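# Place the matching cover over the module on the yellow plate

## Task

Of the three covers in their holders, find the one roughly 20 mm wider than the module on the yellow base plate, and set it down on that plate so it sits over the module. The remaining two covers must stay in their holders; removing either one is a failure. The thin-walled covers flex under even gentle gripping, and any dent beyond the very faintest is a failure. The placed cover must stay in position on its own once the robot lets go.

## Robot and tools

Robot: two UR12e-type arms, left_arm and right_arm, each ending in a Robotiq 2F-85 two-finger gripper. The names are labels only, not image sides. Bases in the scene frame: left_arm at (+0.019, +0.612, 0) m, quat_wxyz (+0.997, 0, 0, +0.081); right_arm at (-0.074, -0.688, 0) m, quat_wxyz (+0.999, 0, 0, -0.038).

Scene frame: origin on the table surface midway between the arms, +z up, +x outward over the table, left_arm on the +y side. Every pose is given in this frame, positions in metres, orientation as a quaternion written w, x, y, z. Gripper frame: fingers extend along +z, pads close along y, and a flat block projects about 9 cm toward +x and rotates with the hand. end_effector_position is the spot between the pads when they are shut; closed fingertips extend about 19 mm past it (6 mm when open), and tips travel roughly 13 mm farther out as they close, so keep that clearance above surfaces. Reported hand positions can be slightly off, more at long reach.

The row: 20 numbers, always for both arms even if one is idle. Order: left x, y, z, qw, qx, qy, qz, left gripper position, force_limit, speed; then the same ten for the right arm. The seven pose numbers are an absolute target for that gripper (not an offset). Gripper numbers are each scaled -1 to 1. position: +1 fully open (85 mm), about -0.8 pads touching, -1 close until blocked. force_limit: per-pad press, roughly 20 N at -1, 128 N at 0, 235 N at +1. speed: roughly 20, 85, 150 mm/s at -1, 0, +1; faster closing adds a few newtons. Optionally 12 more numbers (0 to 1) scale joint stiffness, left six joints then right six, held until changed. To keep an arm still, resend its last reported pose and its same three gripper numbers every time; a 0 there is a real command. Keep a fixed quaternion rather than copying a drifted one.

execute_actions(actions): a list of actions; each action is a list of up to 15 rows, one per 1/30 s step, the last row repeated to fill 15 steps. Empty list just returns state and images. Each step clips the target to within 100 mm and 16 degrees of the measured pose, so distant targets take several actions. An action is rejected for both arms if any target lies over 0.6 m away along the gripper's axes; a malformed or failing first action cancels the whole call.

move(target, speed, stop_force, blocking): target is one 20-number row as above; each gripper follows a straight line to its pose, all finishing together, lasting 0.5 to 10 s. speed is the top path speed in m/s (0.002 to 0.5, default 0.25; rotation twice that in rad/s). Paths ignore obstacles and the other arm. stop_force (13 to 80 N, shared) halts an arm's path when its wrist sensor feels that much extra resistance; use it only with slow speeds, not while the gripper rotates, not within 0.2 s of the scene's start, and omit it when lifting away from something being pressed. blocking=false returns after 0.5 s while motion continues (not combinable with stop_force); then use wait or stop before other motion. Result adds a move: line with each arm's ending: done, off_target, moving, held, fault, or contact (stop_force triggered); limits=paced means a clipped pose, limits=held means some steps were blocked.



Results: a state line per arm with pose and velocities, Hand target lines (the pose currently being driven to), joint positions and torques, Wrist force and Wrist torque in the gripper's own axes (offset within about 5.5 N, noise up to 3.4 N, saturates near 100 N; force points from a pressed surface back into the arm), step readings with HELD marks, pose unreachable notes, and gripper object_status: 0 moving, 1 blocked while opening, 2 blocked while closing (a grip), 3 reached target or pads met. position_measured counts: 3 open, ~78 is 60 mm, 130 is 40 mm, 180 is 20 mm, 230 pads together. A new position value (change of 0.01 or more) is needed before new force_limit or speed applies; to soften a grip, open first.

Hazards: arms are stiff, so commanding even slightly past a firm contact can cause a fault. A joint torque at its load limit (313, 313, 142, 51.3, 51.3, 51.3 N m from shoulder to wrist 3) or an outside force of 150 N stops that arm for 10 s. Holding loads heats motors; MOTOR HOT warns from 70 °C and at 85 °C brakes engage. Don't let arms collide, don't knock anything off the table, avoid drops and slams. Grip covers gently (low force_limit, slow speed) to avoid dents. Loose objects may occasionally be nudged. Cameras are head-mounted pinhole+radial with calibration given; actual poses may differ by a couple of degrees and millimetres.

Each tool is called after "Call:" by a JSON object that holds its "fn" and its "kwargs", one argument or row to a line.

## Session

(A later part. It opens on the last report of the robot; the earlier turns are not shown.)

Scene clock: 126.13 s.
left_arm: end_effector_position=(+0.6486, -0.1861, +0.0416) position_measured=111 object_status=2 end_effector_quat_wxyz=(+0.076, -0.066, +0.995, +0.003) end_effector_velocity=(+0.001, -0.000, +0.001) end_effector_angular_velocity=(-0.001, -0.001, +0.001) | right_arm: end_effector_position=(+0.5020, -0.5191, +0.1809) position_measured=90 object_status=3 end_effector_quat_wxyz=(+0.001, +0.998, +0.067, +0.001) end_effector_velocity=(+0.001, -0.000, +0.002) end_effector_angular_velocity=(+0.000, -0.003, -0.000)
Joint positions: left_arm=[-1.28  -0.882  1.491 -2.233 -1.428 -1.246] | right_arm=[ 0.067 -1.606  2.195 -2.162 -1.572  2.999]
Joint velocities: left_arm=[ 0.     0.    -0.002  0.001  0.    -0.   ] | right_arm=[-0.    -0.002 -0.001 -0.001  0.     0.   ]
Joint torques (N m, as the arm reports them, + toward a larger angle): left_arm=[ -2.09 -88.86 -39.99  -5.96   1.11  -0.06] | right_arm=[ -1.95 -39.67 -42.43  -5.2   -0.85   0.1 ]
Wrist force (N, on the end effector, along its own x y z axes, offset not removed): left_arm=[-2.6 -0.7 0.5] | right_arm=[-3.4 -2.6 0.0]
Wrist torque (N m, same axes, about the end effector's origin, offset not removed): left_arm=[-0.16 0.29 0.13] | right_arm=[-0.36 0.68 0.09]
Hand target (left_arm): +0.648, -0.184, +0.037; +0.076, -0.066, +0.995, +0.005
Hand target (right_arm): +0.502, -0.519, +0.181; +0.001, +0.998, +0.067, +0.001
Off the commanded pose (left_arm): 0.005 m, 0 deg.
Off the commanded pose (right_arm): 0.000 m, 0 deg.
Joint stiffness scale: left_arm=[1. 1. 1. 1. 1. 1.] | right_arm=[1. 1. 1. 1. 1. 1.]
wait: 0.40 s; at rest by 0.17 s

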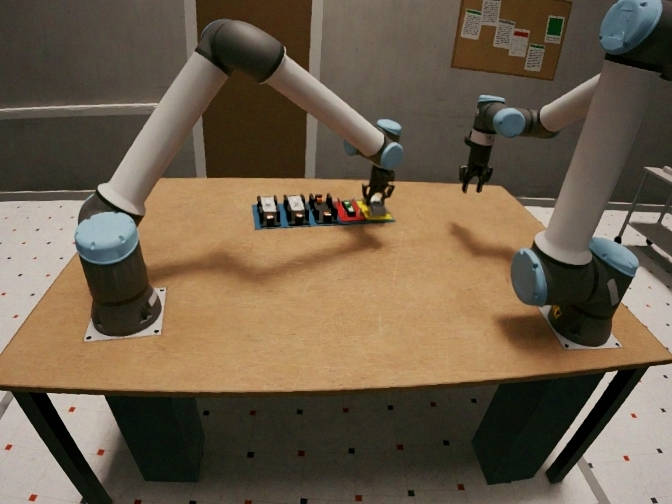

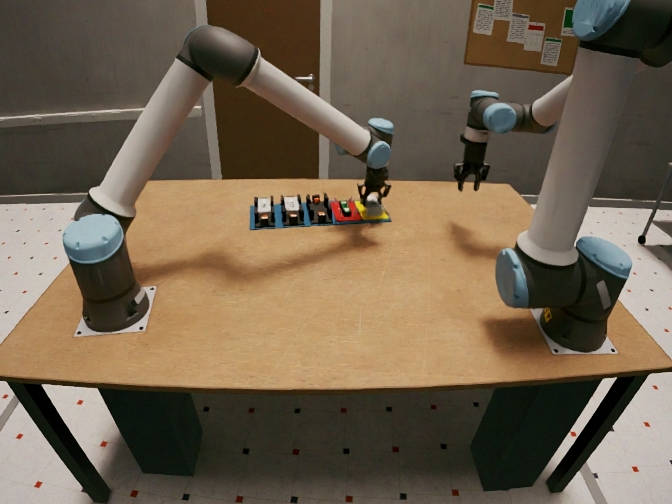

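Call:
{"fn": "execute_actions", "kwargs": {
  "actions": [
    [[0.6481,-0.1838,0.0365,0.0757,-0.0661,0.9949,0.005,0.111,-0.75,-1,0.502,-0.5191,0.1809,0.001,0.998,0.067,0.001,0.31,-1,0],[0.6481,-0.1838,0.036,0.0757,-0.0661,0.9949,0.005,0.111,-0.75,-1,0.502,-0.5191,0.1809,0.001,0.998,0.067,0.001,0.31,-1,0],[0.6481,-0.1837,0.0355,0.0757,-0.0661,0.9949,0.005,0.111,-0.75,-1,0.502,-0.5191,0.1809,0.001,0.998,0.067,0.001,0.31,-1,0],[0.648,-0.1836,0.035,0.0757,-0.0661,0.9949,0.005,0.111,-0.75,-1,0.502,-0.5191,0.1809,0.001,0.998,0.067,0.001,0.31,-1,0],[0.648,-0.1835,0.0345,0.0757,-0.0661,0.9949,0.005,0.111,-0.75,-1,0.502,-0.5191,0.1809,0.001,0.998,0.067,0.001,0.31,-1,0],[0.6479,-0.1834,0.034,0.0757,-0.0661,0.9949,0.005,0.111,-0.75,-1,0.502,-0.5191,0.1809,0.001,0.998,0.067,0.001,0.31,-1,0],[0.6479,-0.1833,0.0335,0.0757,-0.0661,0.9949,0.005,0.111,-0.75,-1,0.502,-0.5191,0.1809,0.001,0.998,0.067,0.001,0.31,-1,0],[0.6478,-0.1832,0.033,0.0757,-0.0661,0.9949,0.005,0.111,-0.75,-1,0.502,-0.5191,0.1809,0.001,0.998,0.067,0.001,0.31,-1,0]]
  ]
}}

Call:
{"fn": "wait", "kwargs": {
  "seconds": 0.3
}}

Scene clock: 127.30 s.
left_arm: end_effector_position=(+0.6489, -0.1864, +0.0414) position_measured=111 object_status=2 end_effector_quat_wxyz=(+0.077, -0.066, +0.995, +0.001) end_effector_velocity=(+0.001, -0.001, +0.000) end_effector_angular_velocity=(-0.003, -0.001, +0.002) | right_arm: end_effector_position=(+0.5020, -0.5191, +0.1809) position_measured=90 object_status=3 end_effector_quat_wxyz=(+0.001, +0.998, +0.067, +0.001) end_effector_velocity=(+0.001, -0.000, +0.001) end_effector_angular_velocity=(+0.000, -0.002, -0.001)
Joint positions: left_arm=[-1.28  -0.881  1.492 -2.237 -1.427 -1.246] | right_arm=[ 0.067 -1.606  2.195 -2.162 -1.572  2.999]
Joint velocities: left_arm=[ 0.     0.     0.    -0.004 -0.    -0.002] | right_arm=[-0.001 -0.001 -0.    -0.001  0.     0.   ]
Joint torques (N m, as the arm reports them, + toward a larger angle): left_arm=[ -0.22 -84.07 -38.55  -6.91   0.52   0.05] | right_arm=[ -4.29 -37.37 -42.31  -5.21  -0.76   0.16]
Wrist force (N, on the end effector, along its own x y z axes, offset not removed): left_arm=[-1.1 7.4 -10.8] | right_arm=[-2.5 -2.1 3.7]
Wrist torque (N m, same axes, about the end effector's origin, offset not removed): left_arm=[-0.23 0.31 0.27] | right_arm=[-0.19 0.52 0.16]
Hand target (left_arm): +0.648, -0.183, +0.033; +0.076, -0.066, +0.995, +0.005
Hand target (right_arm): +0.502, -0.519, +0.181; +0.001, +0.998, +0.067, +0.001
Off the commanded pose (left_arm): 0.009 m, 0 deg.
Off the commanded pose (right_arm): 0.000 m, 0 deg.
Joint stiffness scale: left_arm=[1. 1. 1. 1. 1. 1.] | right_arm=[1. 1. 1. 1. 1. 1.]
Step readings (end_effector_position):
0: left_arm (+0.6486, -0.1861, +0.0416) | right_arm (+0.5020, -0.5191, +0.1809)
1: left_arm (+0.6486, -0.1861, +0.0416) | right_arm (+0.5020, -0.5191, +0.1809)
2: left_arm (+0.6486, -0.1861, +0.0416) | right_arm (+0.5020, -0.5191, +0.1809)
4: left_arm (+0.6486, -0.1862, +0.0416) | right_arm (+0.5020, -0.5191, +0.1809)
8: left_arm (+0.6487, -0.1863, +0.0415) | right_arm (+0.5020, -0.5191, +0.1809)
15: end_effector_position above

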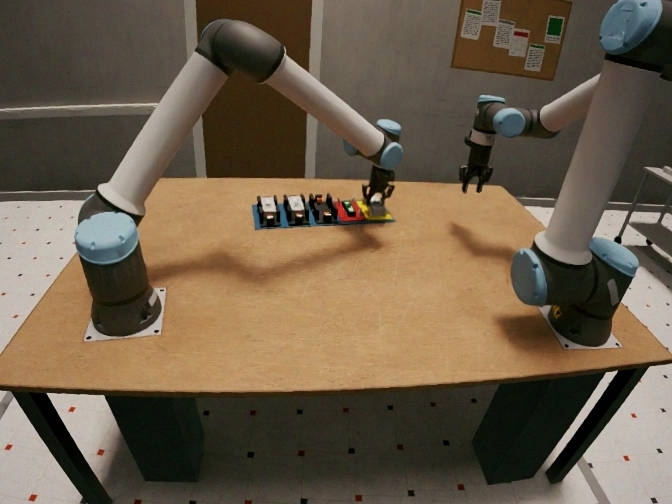

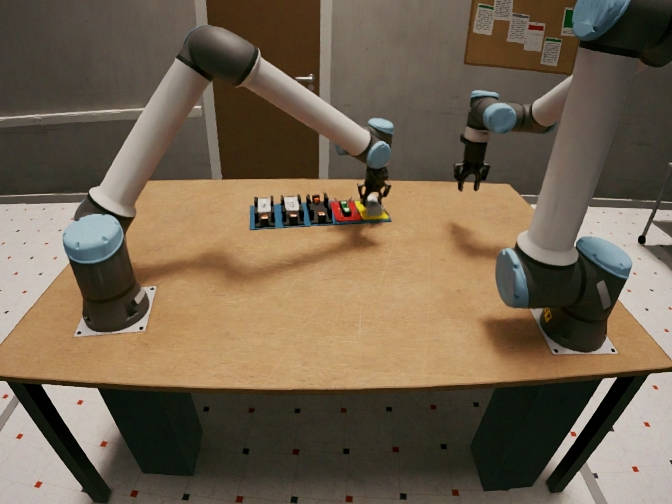

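Scene clock: 127.60 s.
left_arm: end_effector_position=(+0.6489, -0.1864, +0.0414) position_measured=111 object_status=2 end_effector_quat_wxyz=(+0.077, -0.066, +0.995, +0.001) end_effector_velocity=(+0.001, -0.001, +0.002) end_effector_angular_velocity=(-0.003, -0.003, +0.000) | right_arm: end_effector_position=(+0.5020, -0.5191, +0.1809) position_measured=90 object_status=3 end_effector_quat_wxyz=(+0.001, +0.998, +0.067, +0.001) end_effector_velocity=(+0.000, +0.000, -0.000) end_effector_angular_velocity=(+0.001, -0.000, +0.000)
Joint positions: left_arm=[-1.28  -0.881  1.492 -2.237 -1.427 -1.246] | right_arm=[ 0.067 -1.606  2.195 -2.162 -1.572  2.999]
Joint velocities: left_arm=[-0.    -0.001 -0.002 -0.001  0.001 -0.001] | right_arm=[ 0.     0.     0.    -0.001  0.001 -0.   ]
Joint torques (N m, as the arm reports them, + toward a larger angle): left_arm=[ -0.54 -83.57 -38.42  -7.17   0.58   0.04] | right_arm=[ -1.94 -39.35 -42.26  -4.89  -0.42  -0.05]
Wrist force (N, on the end effector, along its own x y z axes, offset not removed): left_arm=[-0.2 6.4 -10.8] | right_arm=[-1.7 -0.1 1.1]
Wrist torque (N m, same axes, about the end effector's origin, offset not removed): left_arm=[-0.61 0.29 0.29] | right_arm=[0.25 0.28 0.12]
Hand target (left_arm): +0.648, -0.183, +0.033; +0.076, -0.066, +0.995, +0.005
Hand target (right_arm): +0.502, -0.519, +0.181; +0.001, +0.998, +0.067, +0.001
Off the commanded pose (left_arm): 0.009 m, 0 deg.
Off the commanded pose (right_arm): 0.000 m, 0 deg.
Joint stiffness scale: left_arm=[1. 1. 1. 1. 1. 1.] | right_arm=[1. 1. 1. 1. 1. 1.]
wait: 0.30 s; at rest by 0.17 s

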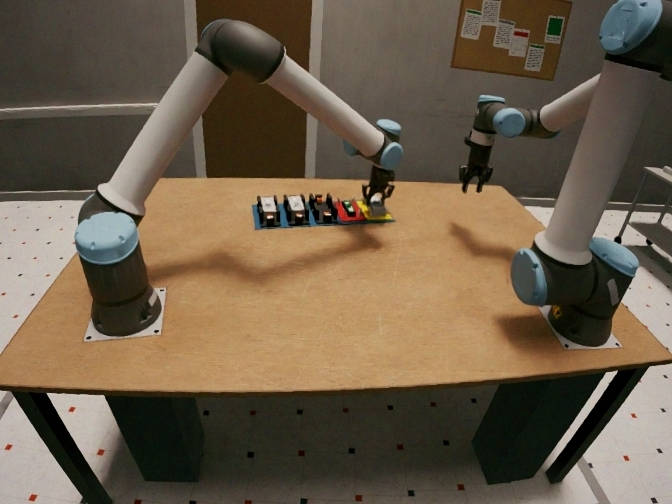

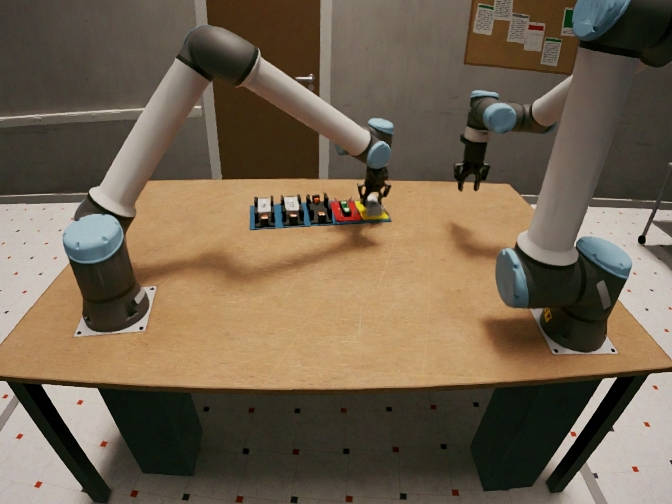

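The cover is seated (contact at z≈0.0414). Easing the press, opening the gripper and retreating upward.

Call:
{"fn": "execute_actions", "kwargs": {
  "actions": [
    [[0.6487,-0.1861,0.0405,0.0765,-0.0661,0.9949,0.002,0.111,-0.75,-1,0.502,-0.5191,0.1809,0.001,0.998,0.067,0.001,0.31,-1,0],[0.6487,-0.1861,0.0405,0.0765,-0.0661,0.9949,0.002,0.111,-0.75,-1,0.502,-0.5191,0.1809,0.001,0.998,0.067,0.001,0.31,-1,0],[0.6487,-0.1861,0.0405,0.0765,-0.0661,0.9949,0.002,0.111,-0.75,-1,0.502,-0.5191,0.1809,0.001,0.998,0.067,0.001,0.31,-1,0],[0.6487,-0.1861,0.0405,0.0765,-0.0661,0.9949,0.002,0.111,-0.75,-1,0.502,-0.5191,0.1809,0.001,0.998,0.067,0.001,0.31,-1,0],[0.6487,-0.1861,0.0405,0.0765,-0.0661,0.9949,0.002,0.111,-0.75,-1,0.502,-0.5191,0.1809,0.001,0.998,0.067,0.001,0.31,-1,0],[0.6487,-0.1861,0.0405,0.0765,-0.0661,0.9949,0.002,0.111,-0.75,-1,0.502,-0.5191,0.1809,0.001,0.998,0.067,0.001,0.31,-1,0],[0.6487,-0.1861,0.0405,0.0765,-0.0661,0.9949,0.002,0.111,-0.75,-1,0.502,-0.5191,0.1809,0.001,0.998,0.067,0.001,0.31,-1,0],[0.6487,-0.1861,0.0405,0.0765,-0.0661,0.9949,0.002,0.7,-1,-0.6,0.502,-0.5191,0.1809,0.001,0.998,0.067,0.001,0.31,-1,0]]
  ]
}}

Call:
{"fn": "move", "kwargs": {
  "target": [0.6495,-0.188,0.11,0.0757,-0.0661,0.9949,0.005,0.7,-1,-0.6,0.502,-0.5191,0.1809,0.001,0.998,0.067,0.001,0.31,-1,0],
  "speed": 0.1
}}

Call:
{"fn": "zoom_image", "kwargs": {
  "camera": "cam_head_left",
  "region": [345, 168, 405, 228]
}}

Call:
{"fn": "zoom_image", "kwargs": {
  "camera": "cam_head_right",
  "region": [245, 170, 400, 235]
}}

Scene clock: 128.97 s.
left_arm: end_effector_position=(+0.6489, -0.1863, +0.0413) position_measured=91 object_status=0 end_effector_quat_wxyz=(+0.077, -0.066, +0.995, +0.002) end_effector_velocity=(+0.000, -0.001, -0.000) end_effector_angular_velocity=(-0.000, +0.000, -0.001) | right_arm: end_effector_position=(+0.5020, -0.5191, +0.1809) position_measured=90 object_status=3 end_effector_quat_wxyz=(+0.001, +0.998, +0.067, +0.001) end_effector_velocity=(-0.000, +0.000, +0.000) end_effector_angular_velocity=(+0.001, +0.000, -0.000)
Joint positions: left_arm=[-1.28  -0.881  1.492 -2.237 -1.427 -1.246] | right_arm=[ 0.067 -1.606  2.195 -2.162 -1.572  2.999]
Joint velocities: left_arm=[ 0.     0.001 -0.001 -0.    -0.     0.001] | right_arm=[-0.    -0.    -0.     0.001  0.001  0.   ]
Joint torques (N m, as the arm reports them, + toward a larger angle): left_arm=[ -0.82 -89.17 -44.59  -5.1    0.36   0.44] | right_arm=[ -1.87 -38.04 -43.05  -4.8   -0.11  -0.06]
Wrist force (N, on the end effector, along its own x y z axes, offset not removed): left_arm=[-1.1 -0.6 0.4] | right_arm=[-1.6 -1.9 1.3]
Wrist torque (N m, same axes, about the end effector's origin, offset not removed): left_arm=[-0.12 0.11 0.12] | right_arm=[-0.21 0.37 0.18]
Hand target (left_arm): +0.649, -0.186, +0.041; +0.076, -0.066, +0.995, +0.002
Hand target (right_arm): +0.502, -0.519, +0.181; +0.001, +0.998, +0.067, +0.001
Off the commanded pose (left_arm): 0.001 m, 0 deg.
Off the commanded pose (right_arm): 0.000 m, 0 deg.
Joint stiffness scale: left_arm=[1. 1. 1. 1. 1. 1.] | right_arm=[1. 1. 1. 1. 1. 1.]
Step readings (end_effector_position):
0: left_arm (+0.6489, -0.1864, +0.0414) | right_arm (+0.5020, -0.5191, +0.1809)
1: left_arm (+0.6489, -0.1864, +0.0414) | right_arm (+0.5020, -0.5191, +0.1809)
2: left_arm (+0.6489, -0.1864, +0.0414) | right_arm (+0.5020, -0.5191, +0.1809)
4: left_arm (+0.6489, -0.1864, +0.0414) | right_arm (+0.5020, -0.5191, +0.1809)
8: left_arm (+0.6489, -0.1864, +0.0414) | right_arm (+0.5020, -0.5191, +0.1809)
15: end_effector_position above

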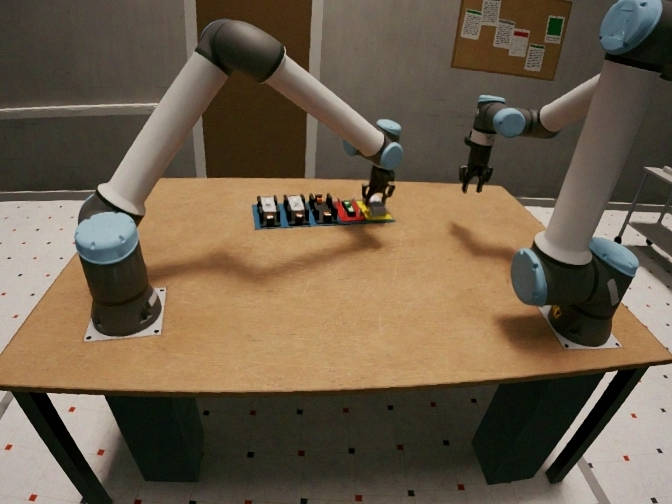

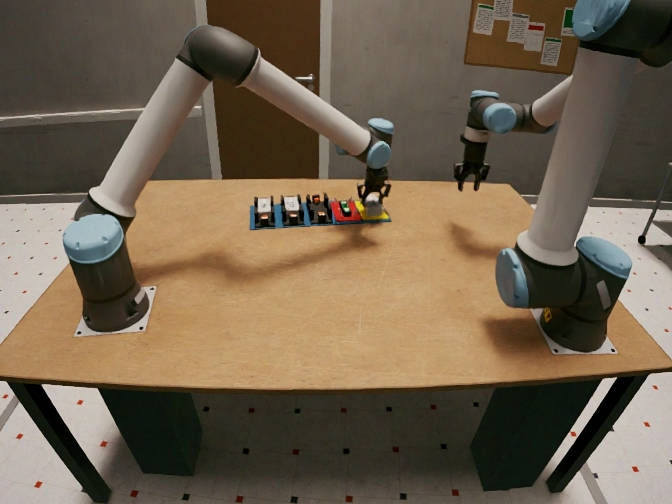

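Scene clock: 130.13 s.
left_arm: end_effector_position=(+0.6492, -0.1869, +0.1080) position_measured=41 object_status=3 end_effector_quat_wxyz=(+0.075, -0.066, +0.995, +0.005) end_effector_velocity=(-0.002, +0.004, -0.003) end_effector_angular_velocity=(+0.013, +0.006, -0.000) | right_arm: end_effector_position=(+0.5020, -0.5191, +0.1809) position_measured=90 object_status=3 end_effector_quat_wxyz=(+0.001, +0.998, +0.067, +0.001) end_effector_velocity=(-0.000, +0.000, +0.000) end_effector_angular_velocity=(+0.000, +0.000, +0.000)
Joint positions: left_arm=[-1.28  -0.936  1.45  -2.131 -1.427 -1.246] | right_arm=[ 0.067 -1.606  2.195 -2.162 -1.572  2.999]
Joint velocities: left_arm=[ 0.     0.001  0.001  0.012 -0.     0.   ] | right_arm=[ 0.    -0.     0.     0.001  0.     0.   ]
Joint torques (N m, as the arm reports them, + toward a larger angle): left_arm=[ -1.53 -90.76 -49.19  -4.45   0.75   0.05] | right_arm=[ -1.59 -39.28 -43.62  -4.94  -0.56   0.21]
Wrist force (N, on the end effector, along its own x y z axes, offset not removed): left_arm=[-3.9 0.1 0.3] | right_arm=[-1.2 -3.6 0.9]
Wrist torque (N m, same axes, about the end effector's origin, offset not removed): left_arm=[-0.11 0.60 0.08] | right_arm=[-0.40 0.30 0.10]
Hand target (left_arm): +0.649, -0.188, +0.110; +0.076, -0.066, +0.995, +0.005
Hand target (right_arm): +0.502, -0.519, +0.181; +0.001, +0.998, +0.067, +0.001
Off the commanded pose (left_arm): 0.002 m, 0 deg.
Off the commanded pose (right_arm): 0.000 m, 0 deg.
Joint stiffness scale: left_arm=[1. 1. 1. 1. 1. 1.] | right_arm=[1. 1. 1. 1. 1. 1.]
move: done

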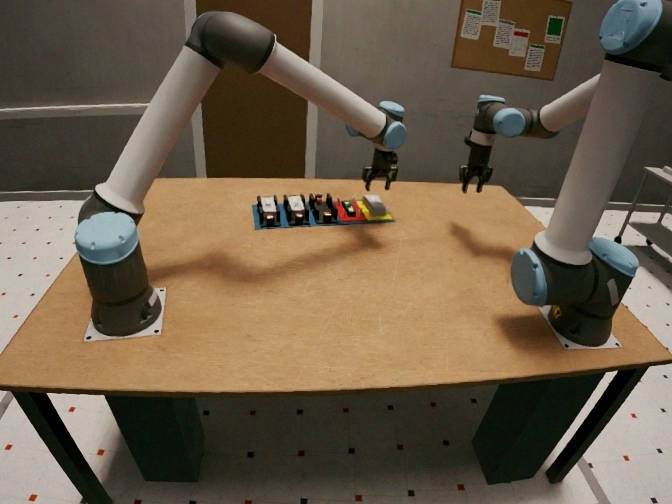

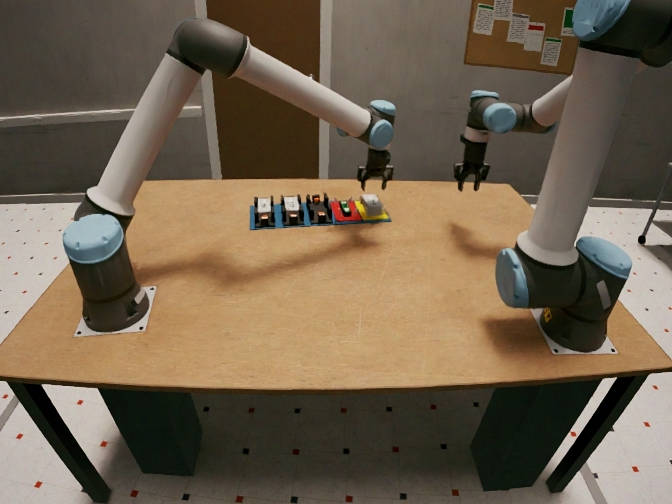

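Region (345, 168, 405, 228) of cam_head_left's 672x504 image, scaled by 8.400, with more detail than that image has.

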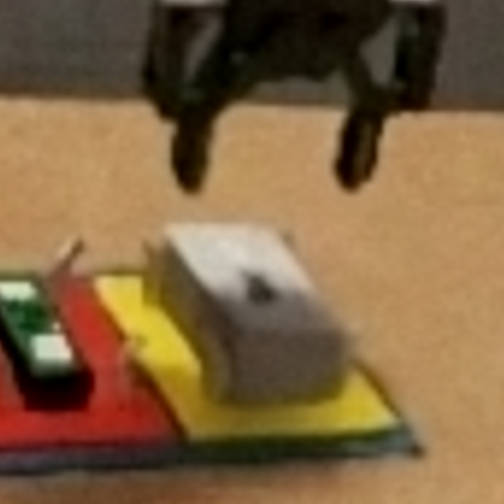

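Region (245, 170, 400, 235) of cam_head_right's 672x504 image, scaled by 3.252, with more detail than that image has; it fills the top 211 rows of this view, and the rest is white.

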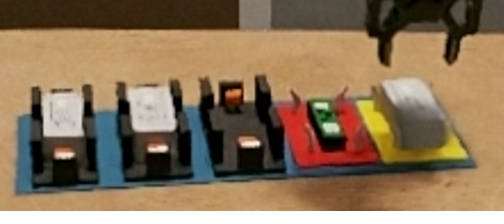

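The cover sits flat on the yellow plate between the guide pins, and the other two covers remain in their holders.

Call:
{"fn": "finished_scene", "kwargs": {
  "scene": 1
}}

The scene is finished: the task was done.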